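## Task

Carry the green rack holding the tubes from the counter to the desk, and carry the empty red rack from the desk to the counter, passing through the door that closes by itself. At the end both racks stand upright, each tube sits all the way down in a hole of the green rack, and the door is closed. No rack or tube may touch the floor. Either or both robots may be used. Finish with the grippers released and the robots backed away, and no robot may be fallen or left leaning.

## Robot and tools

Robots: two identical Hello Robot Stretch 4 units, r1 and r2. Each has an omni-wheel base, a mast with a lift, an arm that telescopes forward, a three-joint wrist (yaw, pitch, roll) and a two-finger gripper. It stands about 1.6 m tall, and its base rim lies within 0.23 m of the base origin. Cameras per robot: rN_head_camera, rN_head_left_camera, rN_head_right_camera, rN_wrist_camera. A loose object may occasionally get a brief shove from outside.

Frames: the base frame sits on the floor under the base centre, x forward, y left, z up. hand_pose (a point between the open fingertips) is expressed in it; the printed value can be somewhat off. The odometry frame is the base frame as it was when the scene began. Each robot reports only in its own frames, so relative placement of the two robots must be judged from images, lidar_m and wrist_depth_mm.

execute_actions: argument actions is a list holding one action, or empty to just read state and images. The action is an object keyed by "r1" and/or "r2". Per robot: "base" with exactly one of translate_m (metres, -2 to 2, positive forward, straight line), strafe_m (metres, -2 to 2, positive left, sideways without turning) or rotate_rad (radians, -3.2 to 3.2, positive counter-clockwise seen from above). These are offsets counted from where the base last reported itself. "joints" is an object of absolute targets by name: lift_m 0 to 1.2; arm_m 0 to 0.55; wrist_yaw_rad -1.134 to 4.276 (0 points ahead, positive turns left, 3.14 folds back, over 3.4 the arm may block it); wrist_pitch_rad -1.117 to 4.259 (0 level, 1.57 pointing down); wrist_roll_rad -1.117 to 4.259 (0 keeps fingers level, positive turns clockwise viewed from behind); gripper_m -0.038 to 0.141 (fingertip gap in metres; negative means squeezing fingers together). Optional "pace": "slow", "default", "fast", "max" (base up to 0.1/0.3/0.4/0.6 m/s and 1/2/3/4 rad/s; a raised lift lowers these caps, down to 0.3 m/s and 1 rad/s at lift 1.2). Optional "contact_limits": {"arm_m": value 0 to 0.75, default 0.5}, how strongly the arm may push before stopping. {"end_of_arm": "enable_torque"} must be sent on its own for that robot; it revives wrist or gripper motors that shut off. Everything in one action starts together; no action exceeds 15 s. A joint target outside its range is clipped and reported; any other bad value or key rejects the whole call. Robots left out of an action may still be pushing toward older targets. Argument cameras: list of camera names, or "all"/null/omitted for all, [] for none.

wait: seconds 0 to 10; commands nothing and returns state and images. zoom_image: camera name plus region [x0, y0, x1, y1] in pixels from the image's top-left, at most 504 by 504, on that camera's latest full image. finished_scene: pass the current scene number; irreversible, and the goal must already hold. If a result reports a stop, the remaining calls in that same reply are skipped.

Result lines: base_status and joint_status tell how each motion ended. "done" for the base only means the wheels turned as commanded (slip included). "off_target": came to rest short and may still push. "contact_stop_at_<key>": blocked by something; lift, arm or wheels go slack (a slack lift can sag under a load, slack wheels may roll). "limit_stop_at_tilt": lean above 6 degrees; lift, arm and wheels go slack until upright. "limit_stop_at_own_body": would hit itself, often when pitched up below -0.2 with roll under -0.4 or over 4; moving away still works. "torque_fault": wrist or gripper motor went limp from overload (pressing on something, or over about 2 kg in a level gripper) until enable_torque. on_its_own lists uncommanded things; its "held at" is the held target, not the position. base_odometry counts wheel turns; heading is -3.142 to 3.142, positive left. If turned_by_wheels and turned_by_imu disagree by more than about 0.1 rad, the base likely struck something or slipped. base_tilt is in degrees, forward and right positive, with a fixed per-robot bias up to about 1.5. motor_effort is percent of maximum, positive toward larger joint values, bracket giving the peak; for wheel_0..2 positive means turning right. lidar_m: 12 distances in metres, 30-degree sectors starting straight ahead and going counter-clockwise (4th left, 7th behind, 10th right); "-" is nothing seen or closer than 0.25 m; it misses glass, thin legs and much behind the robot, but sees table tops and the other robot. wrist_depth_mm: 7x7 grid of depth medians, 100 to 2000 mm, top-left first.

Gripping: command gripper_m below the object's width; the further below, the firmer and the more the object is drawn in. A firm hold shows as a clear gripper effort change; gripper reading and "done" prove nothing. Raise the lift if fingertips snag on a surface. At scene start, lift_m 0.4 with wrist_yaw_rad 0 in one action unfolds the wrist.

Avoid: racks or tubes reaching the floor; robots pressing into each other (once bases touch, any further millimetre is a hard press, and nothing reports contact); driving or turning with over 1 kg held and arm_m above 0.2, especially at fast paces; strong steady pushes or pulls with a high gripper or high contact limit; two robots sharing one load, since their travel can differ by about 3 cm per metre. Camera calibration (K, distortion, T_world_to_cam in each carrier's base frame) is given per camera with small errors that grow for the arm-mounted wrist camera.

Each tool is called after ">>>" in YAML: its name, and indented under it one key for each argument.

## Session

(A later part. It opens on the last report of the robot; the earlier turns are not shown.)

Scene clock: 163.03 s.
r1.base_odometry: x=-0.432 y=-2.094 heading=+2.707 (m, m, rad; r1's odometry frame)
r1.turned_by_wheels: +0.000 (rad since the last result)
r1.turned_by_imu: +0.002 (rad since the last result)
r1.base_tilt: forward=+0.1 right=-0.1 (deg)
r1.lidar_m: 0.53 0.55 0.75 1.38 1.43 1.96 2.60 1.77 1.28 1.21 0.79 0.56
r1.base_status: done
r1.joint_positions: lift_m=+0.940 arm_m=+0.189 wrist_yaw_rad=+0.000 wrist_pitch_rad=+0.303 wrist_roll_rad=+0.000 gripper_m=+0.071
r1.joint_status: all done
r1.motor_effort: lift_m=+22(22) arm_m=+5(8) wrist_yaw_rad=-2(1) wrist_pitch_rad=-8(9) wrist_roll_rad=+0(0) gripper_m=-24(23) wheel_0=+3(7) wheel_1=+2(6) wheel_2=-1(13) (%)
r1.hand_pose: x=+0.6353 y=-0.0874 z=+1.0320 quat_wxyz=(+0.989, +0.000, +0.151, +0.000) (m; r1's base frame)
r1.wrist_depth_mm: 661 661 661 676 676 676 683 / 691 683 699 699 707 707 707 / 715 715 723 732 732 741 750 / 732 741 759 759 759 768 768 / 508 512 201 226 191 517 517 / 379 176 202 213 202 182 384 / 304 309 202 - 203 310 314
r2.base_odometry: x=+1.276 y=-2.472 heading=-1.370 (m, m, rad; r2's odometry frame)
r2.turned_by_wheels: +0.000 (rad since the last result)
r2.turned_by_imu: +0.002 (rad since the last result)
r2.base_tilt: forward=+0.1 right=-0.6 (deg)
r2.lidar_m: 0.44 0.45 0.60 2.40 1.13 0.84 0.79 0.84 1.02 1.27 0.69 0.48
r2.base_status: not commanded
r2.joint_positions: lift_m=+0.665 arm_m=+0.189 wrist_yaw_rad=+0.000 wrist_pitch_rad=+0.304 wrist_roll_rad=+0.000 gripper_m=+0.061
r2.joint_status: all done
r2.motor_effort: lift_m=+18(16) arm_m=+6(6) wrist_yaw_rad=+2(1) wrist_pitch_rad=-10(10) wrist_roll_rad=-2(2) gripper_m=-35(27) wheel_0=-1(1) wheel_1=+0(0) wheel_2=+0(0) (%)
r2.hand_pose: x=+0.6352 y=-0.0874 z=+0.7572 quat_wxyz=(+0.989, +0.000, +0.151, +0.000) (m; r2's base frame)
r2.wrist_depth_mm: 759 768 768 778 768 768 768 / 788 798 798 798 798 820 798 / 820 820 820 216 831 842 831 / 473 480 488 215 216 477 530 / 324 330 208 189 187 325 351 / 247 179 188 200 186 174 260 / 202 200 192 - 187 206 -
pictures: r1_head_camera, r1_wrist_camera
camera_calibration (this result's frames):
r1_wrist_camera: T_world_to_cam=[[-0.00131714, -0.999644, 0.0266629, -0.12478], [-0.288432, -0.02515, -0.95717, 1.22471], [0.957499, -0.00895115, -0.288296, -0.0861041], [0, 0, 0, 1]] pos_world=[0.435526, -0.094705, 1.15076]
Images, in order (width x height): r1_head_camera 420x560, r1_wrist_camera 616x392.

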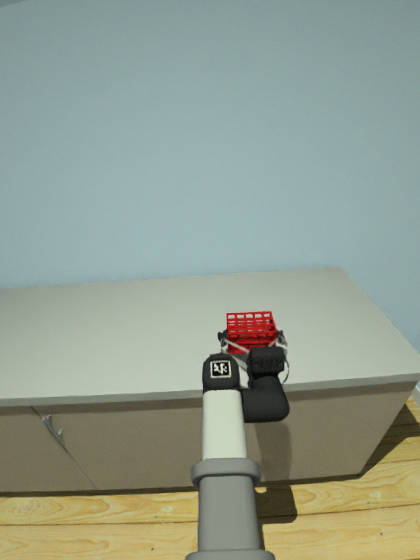

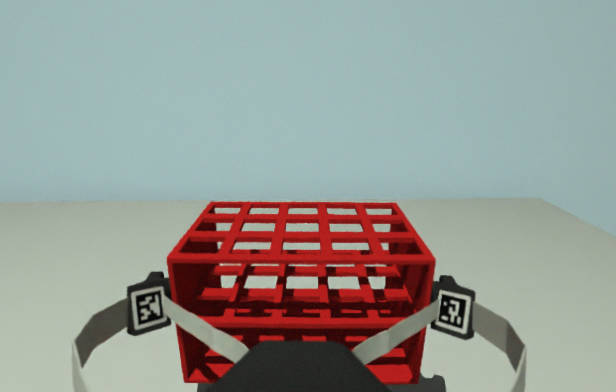

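>>> execute_actions:
  actions:
    - {"r1":{"joints":{"arm_m":0.25,"lift_m":0.873}},"r2":{"joints":{"gripper_m":0.141}}}
  cameras: ["r2_wrist_camera"]

Scene clock: 166.77 s.
r1.base_odometry: x=-0.432 y=-2.094 heading=+2.707 (m, m, rad; r1's odometry frame)
r1.turned_by_wheels: +0.000 (rad since the last result)
r1.turned_by_imu: +0.000 (rad since the last result)
r1.base_tilt: forward=+0.1 right=+0.0 (deg)
r1.lidar_m: 0.54 0.56 0.74 1.38 1.45 1.96 2.59 1.77 1.28 1.21 0.78 0.55
r1.base_status: not commanded
r1.joint_positions: lift_m=+0.873 arm_m=+0.249 wrist_yaw_rad=+0.000 wrist_pitch_rad=+0.303 wrist_roll_rad=+0.000 gripper_m=+0.071
r1.joint_status: all done
r1.motor_effort: lift_m=+18(19) arm_m=+6(7) wrist_yaw_rad=-1(0) wrist_pitch_rad=-8(9) wrist_roll_rad=+0(1) gripper_m=-24(24) wheel_0=+3(3) wheel_1=+2(3) wheel_2=-1(1) (%)
r1.hand_pose: x=+0.6953 y=-0.0874 z=+0.9653 quat_wxyz=(+0.989, +0.000, +0.151, +0.000) (m; r1's base frame)
r1.wrist_depth_mm: 609 603 609 615 621 627 621 / 627 634 640 627 640 661 654 / 661 661 668 668 676 676 691 / 539 539 549 549 549 554 549 / 364 368 200 225 192 370 370 / 273 176 202 213 202 182 276 / 219 222 201 - 203 221 225
r2.base_odometry: x=+1.276 y=-2.472 heading=-1.370 (m, m, rad; r2's odometry frame)
r2.turned_by_wheels: +0.000 (rad since the last result)
r2.turned_by_imu: +0.001 (rad since the last result)
r2.base_tilt: forward=+0.1 right=-0.5 (deg)
r2.lidar_m: 0.45 0.44 0.60 2.41 1.11 0.84 0.81 0.82 1.00 1.27 0.68 0.49
r2.base_status: not commanded
r2.joint_positions: lift_m=+0.665 arm_m=+0.189 wrist_yaw_rad=+0.000 wrist_pitch_rad=+0.303 wrist_roll_rad=+0.000 gripper_m=+0.141
r2.joint_status: all done
r2.motor_effort: lift_m=+18(18) arm_m=+6(6) wrist_yaw_rad=+2(2) wrist_pitch_rad=-8(11) wrist_roll_rad=-2(2) gripper_m=-1(28) wheel_0=-1(1) wheel_1=+0(0) wheel_2=+0(0) (%)
r2.hand_pose: x=+0.6353 y=-0.0874 z=+0.7574 quat_wxyz=(+0.989, +0.000, +0.151, +0.000) (m; r2's base frame)
r2.wrist_depth_mm: 759 768 759 759 759 768 778 / 778 809 798 798 809 809 798 / 809 831 820 707 831 842 842 / 477 484 492 216 237 521 535 / 325 332 223 202 206 349 349 / 248 240 211 202 202 193 263 / 202 202 204 - 208 207 216
pictures: r2_wrist_camera
camera_calibration (this result's frames):
r2_wrist_camera: T_world_to_cam=[[0.0410828, -0.999154, 0.00165296, -0.103824], [-0.312825, -0.0144337, -0.949701, 0.968806], [0.948922, 0.0384993, -0.313154, -0.133159], [0, 0, 0, 1]] pos_world=[0.43369, -0.0846259, 0.878548]
Images, in order (width x height): r2_wrist_camera 616x392.

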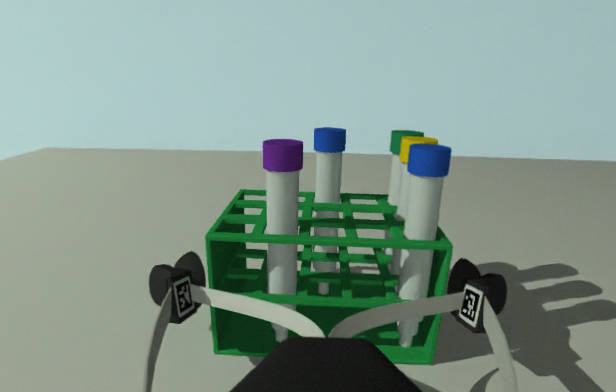

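>>> execute_actions:
  actions:
    - {"r1":{"joints":{"lift_m":0.866},"pace":"slow"},"r2":{"joints":{"arm_m":0.0},"base":{"translate_m":-0.2}}}
  cameras: ["r2_wrist_camera"]

>>> execute_actions:
  actions:
    - {"r1":{"joints":{"gripper_m":0.141}}}
  cameras: ["r1_wrist_camera"]

Scene clock: 172.77 s.
r1.base_odometry: x=-0.432 y=-2.094 heading=+2.707 (m, m, rad; r1's odometry frame)
r1.turned_by_wheels: +0.000 (rad since the last result)
r1.turned_by_imu: +0.001 (rad since the last result)
r1.base_tilt: forward=+0.1 right=-0.1 (deg)
r1.lidar_m: 0.54 0.56 0.75 1.38 1.43 1.94 2.60 1.76 1.29 1.21 0.79 0.56
r1.base_status: not commanded
r1.joint_positions: lift_m=+0.866 arm_m=+0.249 wrist_yaw_rad=+0.000 wrist_pitch_rad=+0.303 wrist_roll_rad=+0.000 gripper_m=+0.071
r1.joint_status: all done
r1.motor_effort: lift_m=+17(15) arm_m=+6(6) wrist_yaw_rad=+0(2) wrist_pitch_rad=-8(7) wrist_roll_rad=+1(0) gripper_m=-24(25) wheel_0=+3(3) wheel_1=+2(3) wheel_2=-1(1) (%)
r1.hand_pose: x=+0.6953 y=-0.0874 z=+0.9583 quat_wxyz=(+0.989, +0.000, +0.151, +0.000) (m; r1's base frame)
r1.wrist_depth_mm: 603 597 609 615 615 615 621 / 627 627 634 640 654 654 647 / 654 661 668 668 683 683 691 / 517 517 521 521 525 525 530 / 349 351 201 225 191 357 351 / 262 176 202 213 202 183 266 / 209 213 197 - 198 213 216
r2.base_odometry: x=+1.237 y=-2.276 heading=-1.371 (m, m, rad; r2's odometry frame)
r2.turned_by_wheels: +0.000 (rad since the last result)
r2.turned_by_imu: +0.002 (rad since the last result)
r2.base_tilt: forward=+0.1 right=-0.6 (deg)
r2.lidar_m: 0.62 0.67 1.93 2.40 0.82 0.64 0.60 0.63 0.76 1.30 0.99 0.67
r2.base_status: done
r2.joint_positions: lift_m=+0.665 arm_m=+0.001 wrist_yaw_rad=+0.000 wrist_pitch_rad=+0.302 wrist_roll_rad=+0.000 gripper_m=+0.141
r2.joint_status: all done
r2.motor_effort: lift_m=+18(18) arm_m=-6(7) wrist_yaw_rad=+3(1) wrist_pitch_rad=-7(8) wrist_roll_rad=-2(2) gripper_m=+2(4) wheel_0=+1(5) wheel_1=-1(4) wheel_2=-1(10) (%)
r2.hand_pose: x=+0.4475 y=-0.0875 z=+0.7575 quat_wxyz=(+0.989, +0.000, +0.151, +0.000) (m; r2's base frame)
r2.wrist_depth_mm: 1118 1118 1098 1138 1118 1118 1118 / 1138 1160 1160 1182 1138 1182 1160 / 1205 917 960 723 1008 1060 1160 / 477 488 504 512 521 530 544 / 1366 1308 1308 1366 1336 1366 1308 / 1366 904 1336 1366 1366 198 1397 / 1160 1078 1160 - 1255 1160 1118
pictures: r2_wrist_camera
camera_calibration (this result's frames):
r2_wrist_camera: T_world_to_cam=[[0.0407134, -0.999169, 0.00166676, -0.0960588], [-0.312512, -0.0143184, -0.949806, 0.910109], [0.949041, 0.0381489, -0.312835, 0.0447062], [0, 0, 0, 1]] pos_world=[0.245903, -0.0846532, 0.878572]
Images, in order (width x height): r2_wrist_camera 616x392.

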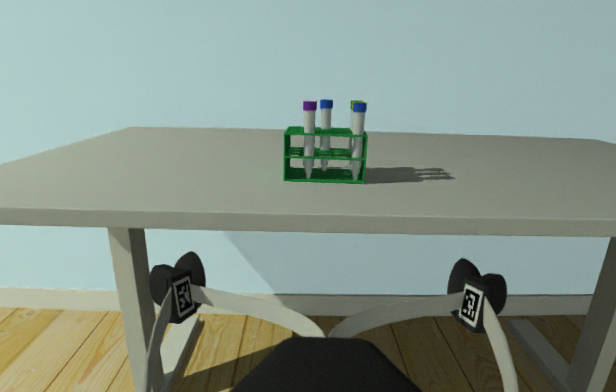

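Scene clock: 174.50 s.
r1.base_odometry: x=-0.432 y=-2.094 heading=+2.707 (m, m, rad; r1's odometry frame)
r1.turned_by_wheels: +0.000 (rad since the last result)
r1.turned_by_imu: +0.000 (rad since the last result)
r1.base_tilt: forward=+0.1 right=-0.1 (deg)
r1.lidar_m: 0.53 0.55 0.74 1.38 1.45 1.95 2.59 1.78 1.28 1.22 0.79 0.55
r1.base_status: not commanded
r1.joint_positions: lift_m=+0.866 arm_m=+0.249 wrist_yaw_rad=+0.000 wrist_pitch_rad=+0.302 wrist_roll_rad=+0.000 gripper_m=+0.141
r1.joint_status: all done
r1.motor_effort: lift_m=+17(17) arm_m=+6(6) wrist_yaw_rad=+0(2) wrist_pitch_rad=-7(8) wrist_roll_rad=+0(0) gripper_m=+1(27) wheel_0=+3(3) wheel_1=+3(2) wheel_2=-1(1) (%)
r1.hand_pose: x=+0.6953 y=-0.0874 z=+0.9585 quat_wxyz=(+0.989, +0.000, +0.151, +0.000) (m; r1's base frame)
r1.wrist_depth_mm: 597 603 609 609 615 627 621 / 621 634 634 640 647 654 654 / 661 661 668 668 676 683 683 / 521 521 525 525 530 530 530 / 351 351 230 253 234 357 353 / 263 240 224 225 211 243 267 / 215 213 211 - 211 215 217
r2.base_odometry: x=+1.237 y=-2.276 heading=-1.371 (m, m, rad; r2's odometry frame)
r2.turned_by_wheels: +0.000 (rad since the last result)
r2.turned_by_imu: +0.000 (rad since the last result)
r2.base_tilt: forward=+0.1 right=-0.6 (deg)
r2.lidar_m: 0.64 0.67 1.93 2.39 0.83 0.64 0.60 0.62 0.75 1.30 0.98 0.69
r2.base_status: not commanded
r2.joint_positions: lift_m=+0.665 arm_m=+0.001 wrist_yaw_rad=+0.000 wrist_pitch_rad=+0.302 wrist_roll_rad=+0.000 gripper_m=+0.141
r2.joint_status: not commanded
r2.motor_effort: lift_m=+18(18) arm_m=-6(6) wrist_yaw_rad=+3(3) wrist_pitch_rad=-7(8) wrist_roll_rad=-2(2) gripper_m=+5(1) wheel_0=+1(1) wheel_1=-1(1) wheel_2=-1(1) (%)
r2.hand_pose: x=+0.4475 y=-0.0875 z=+0.7575 quat_wxyz=(+0.989, +0.000, +0.151, +0.000) (m; r2's base frame)
r2.wrist_depth_mm: 1118 1138 1118 1118 1118 1118 1138 / 1160 1160 1160 1160 1182 1182 1205 / 1160 904 946 707 991 1060 1118 / 480 492 500 517 521 525 544 / 1308 1336 1308 1366 1308 1336 1366 / 1397 891 1308 1366 1366 197 1397 / 1138 1078 1182 - 1229 1182 1138
pictures: r1_wrist_camera
camera_calibration (this result's frames):
r1_wrist_camera: T_world_to_cam=[[-0.00134171, -0.999644, 0.026662, -0.122727], [-0.287928, -0.0251467, -0.957322, 1.17147], [0.957651, -0.00896118, -0.287792, -0.165333], [0, 0, 0, 1]] pos_world=[0.495466, -0.0947058, 1.07717]
Images, in order (width x height): r1_wrist_camera 616x392.

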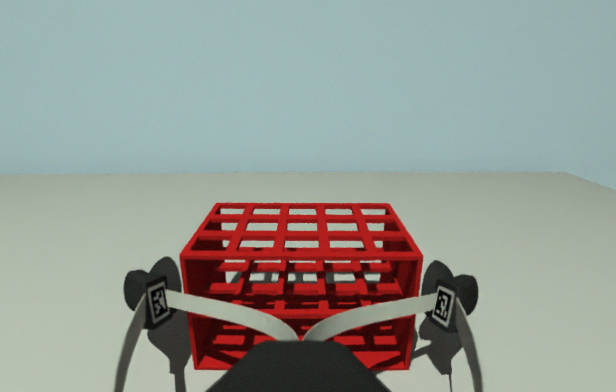

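>>> execute_actions:
  actions: []
  cameras: ["r2_wrist_camera"]

>>> zoom_image:
  camera: "r2_wrist_camera"
  region: [260,80,400,200]

>>> execute_actions:
  actions:
    - {"r1":{"joints":{"arm_m":0.0},"base":{"translate_m":-0.25}},"r2":{"base":{"rotate_rad":1.7}}}
  cameras: ["r1_wrist_camera","r2_head_left_camera","r2_head_right_camera"]

Scene clock: 177.20 s.
r1.base_odometry: x=-0.432 y=-2.094 heading=+2.707 (m, m, rad; r1's odometry frame)
r1.turned_by_wheels: +0.000 (rad since the last result)
r1.turned_by_imu: +0.000 (rad since the last result)
r1.base_tilt: forward=+0.1 right=+0.0 (deg)
r1.lidar_m: 0.53 0.54 0.75 1.38 1.42 1.95 2.60 1.76 1.28 1.21 0.78 0.56
r1.base_status: not commanded
r1.joint_positions: lift_m=+0.866 arm_m=+0.249 wrist_yaw_rad=+0.000 wrist_pitch_rad=+0.302 wrist_roll_rad=+0.000 gripper_m=+0.141
r1.joint_status: all done
r1.motor_effort: lift_m=+17(17) arm_m=+6(6) wrist_yaw_rad=-2(2) wrist_pitch_rad=-7(8) wrist_roll_rad=+0(0) gripper_m=+0(27) wheel_0=+3(3) wheel_1=+3(2) wheel_2=-1(1) (%)
r1.hand_pose: x=+0.6953 y=-0.0874 z=+0.9585 quat_wxyz=(+0.989, +0.000, +0.151, +0.000) (m; r1's base frame)
r1.wrist_depth_mm: 603 603 609 621 615 621 627 / 634 627 634 640 647 647 654 / 661 661 668 668 676 683 691 / 517 521 525 521 530 530 539 / 349 353 230 252 235 355 353 / 263 239 225 226 211 244 266 / 214 213 211 - 212 214 217
r2.base_odometry: x=+1.237 y=-2.276 heading=-1.371 (m, m, rad; r2's odometry frame)
r2.turned_by_wheels: +0.000 (rad since the last result)
r2.turned_by_imu: +0.001 (rad since the last result)
r2.base_tilt: forward=+0.1 right=-0.6 (deg)
r2.lidar_m: 0.63 0.68 1.96 2.40 0.81 0.67 0.61 0.60 0.74 1.30 1.00 0.67
r2.base_status: not commanded
r2.joint_positions: lift_m=+0.665 arm_m=+0.001 wrist_yaw_rad=+0.000 wrist_pitch_rad=+0.302 wrist_roll_rad=+0.000 gripper_m=+0.141
r2.joint_status: not commanded
r2.motor_effort: lift_m=+18(18) arm_m=-6(6) wrist_yaw_rad=+2(3) wrist_pitch_rad=-7(8) wrist_roll_rad=-2(2) gripper_m=-3(1) wheel_0=+1(1) wheel_1=-1(1) wheel_2=-1(1) (%)
r2.hand_pose: x=+0.4475 y=-0.0875 z=+0.7575 quat_wxyz=(+0.989, +0.000, +0.151, +0.000) (m; r2's base frame)
r2.wrist_depth_mm: 1098 1098 1118 1118 1118 1138 1138 / 1138 1182 1138 1182 1182 1138 1182 / 1205 917 931 715 1025 1078 1118 / 484 492 500 508 517 530 535 / 1366 1281 1366 1366 1397 1336 1366 / 1366 891 1281 1397 1366 197 1397 / 1138 1078 1182 - 1229 1182 1160
pictures: r2_wrist_camera
camera_calibration (this result's frames):
r2_wrist_camera: T_world_to_cam=[[0.040713, -0.999169, 0.00166684, -0.0960588], [-0.312512, -0.0143184, -0.949806, 0.910109], [0.949041, 0.0381485, -0.312835, 0.0447061], [0, 0, 0, 1]] pos_world=[0.245903, -0.0846532, 0.878572]
Images, in order (width x height): r2_wrist_camera 616x392.

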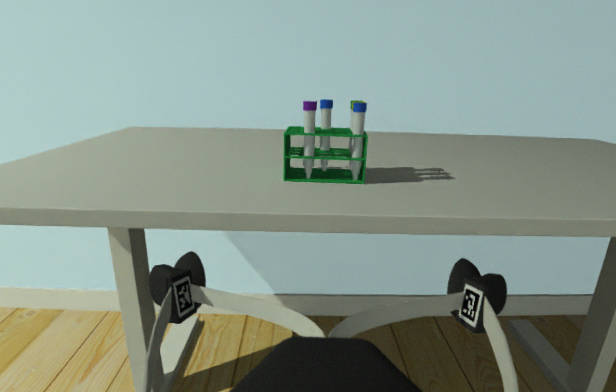

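Region (260, 80, 400, 200) of r2_wrist_camera's 616x392 image, scaled by 3.600; it fills the top 432 rows of this view, and the rest is white.

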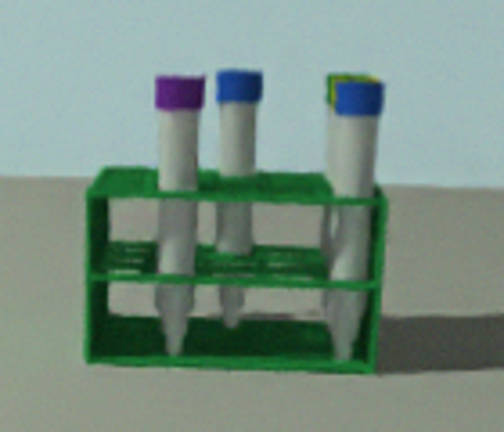

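Scene clock: 179.50 s.
r1.base_odometry: x=-0.205 y=-2.200 heading=+2.706 (m, m, rad; r1's odometry frame)
r1.turned_by_wheels: +0.000 (rad since the last result)
r1.turned_by_imu: +0.000 (rad since the last result)
r1.base_tilt: forward=+0.0 right=-0.1 (deg)
r1.lidar_m: 0.77 0.79 1.10 1.37 1.43 1.95 2.35 1.77 1.28 1.22 1.27 0.82
r1.base_status: done
r1.joint_positions: lift_m=+0.866 arm_m=+0.001 wrist_yaw_rad=+0.000 wrist_pitch_rad=+0.302 wrist_roll_rad=+0.000 gripper_m=+0.141
r1.joint_status: all done
r1.motor_effort: lift_m=+17(17) arm_m=-5(5) wrist_yaw_rad=+0(0) wrist_pitch_rad=-6(7) wrist_roll_rad=+0(0) gripper_m=+2(1) wheel_0=-3(6) wheel_1=-3(6) wheel_2=+1(14) (%)
r1.hand_pose: x=+0.4473 y=-0.0875 z=+0.9585 quat_wxyz=(+0.989, +0.000, +0.151, +0.000) (m; r1's base frame)
r1.wrist_depth_mm: 1025 1060 1042 1060 1078 1078 1098 / 1078 1098 1098 1118 1118 1138 1118 / 1025 1025 1008 866 1025 1160 1160 / 585 591 585 591 585 597 603 / 603 603 615 615 627 634 634 / 634 627 640 640 647 654 691 / 676 676 683 - 707 707 1336
r2.base_odometry: x=+1.237 y=-2.276 heading=+0.330 (m, m, rad; r2's odometry frame)
r2.turned_by_wheels: +1.700 (rad since the last result)
r2.turned_by_imu: +1.671 (rad since the last result)
r2.base_tilt: forward=+0.1 right=-0.6 (deg)
r2.lidar_m: 1.70 0.70 0.62 0.59 0.64 0.84 1.29 0.87 0.66 0.64 0.68 2.23
r2.base_status: done
r2.joint_positions: lift_m=+0.665 arm_m=+0.001 wrist_yaw_rad=+0.000 wrist_pitch_rad=+0.302 wrist_roll_rad=+0.000 gripper_m=+0.141
r2.joint_status: not commanded
r2.motor_effort: lift_m=+18(19) arm_m=-6(6) wrist_yaw_rad=+2(3) wrist_pitch_rad=-7(7) wrist_roll_rad=-2(2) gripper_m=+2(0) wheel_0=-1(5) wheel_1=+0(6) wheel_2=+2(7) (%)
r2.hand_pose: x=+0.4476 y=-0.0874 z=+0.7575 quat_wxyz=(+0.989, +0.000, +0.151, +0.000) (m; r2's base frame)
r2.wrist_depth_mm: 741 1025 1756 - - 1921 1921 / 741 1025 1756 - - 1983 1983 / 759 1060 1863 - - - - / 768 1060 1863 - - - - / 768 1060 1708 1921 1921 1921 - / 778 976 1336 1430 1336 198 1464 / 778 1042 1160 - 1255 1160 1182
pictures: r1_wrist_camera, r2_head_left_camera, r2_head_right_camera
camera_calibration (this result's frames):
r1_wrist_camera: T_world_to_cam=[[-0.00165304, -0.999643, 0.0266617, -0.123006], [-0.287744, -0.0250587, -0.95738, 1.10008], [0.957706, -0.00925432, -0.287599, 0.0719856], [0, 0, 0, 1]] pos_world=[0.247397, -0.0947289, 1.07718]
Images, in order (width x height): r1_wrist_camera 616x392, r2_head_left_camera 420x672, r2_head_right_camera 420x672.

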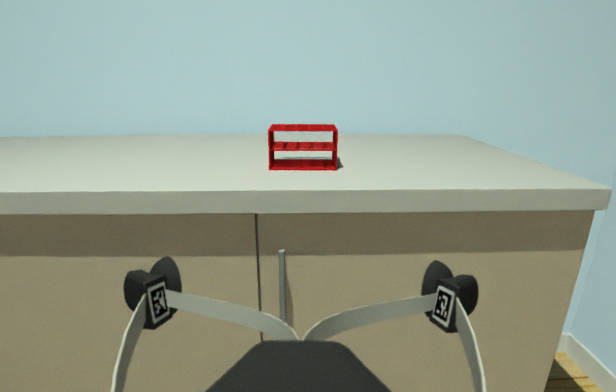

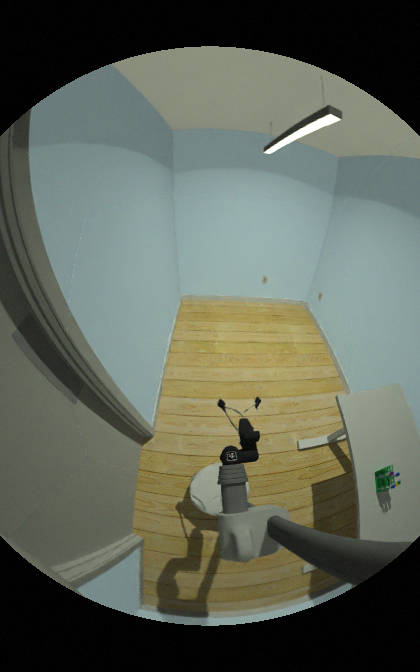

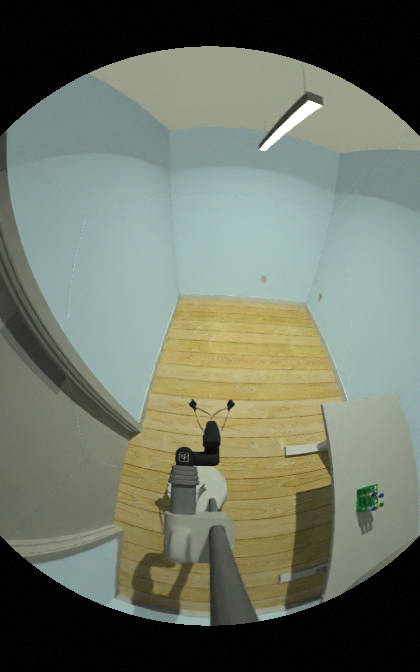

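The door is shut and both racks are upright.

>>> finished_scene:
  scene: 2

The scene is finished: the task was done.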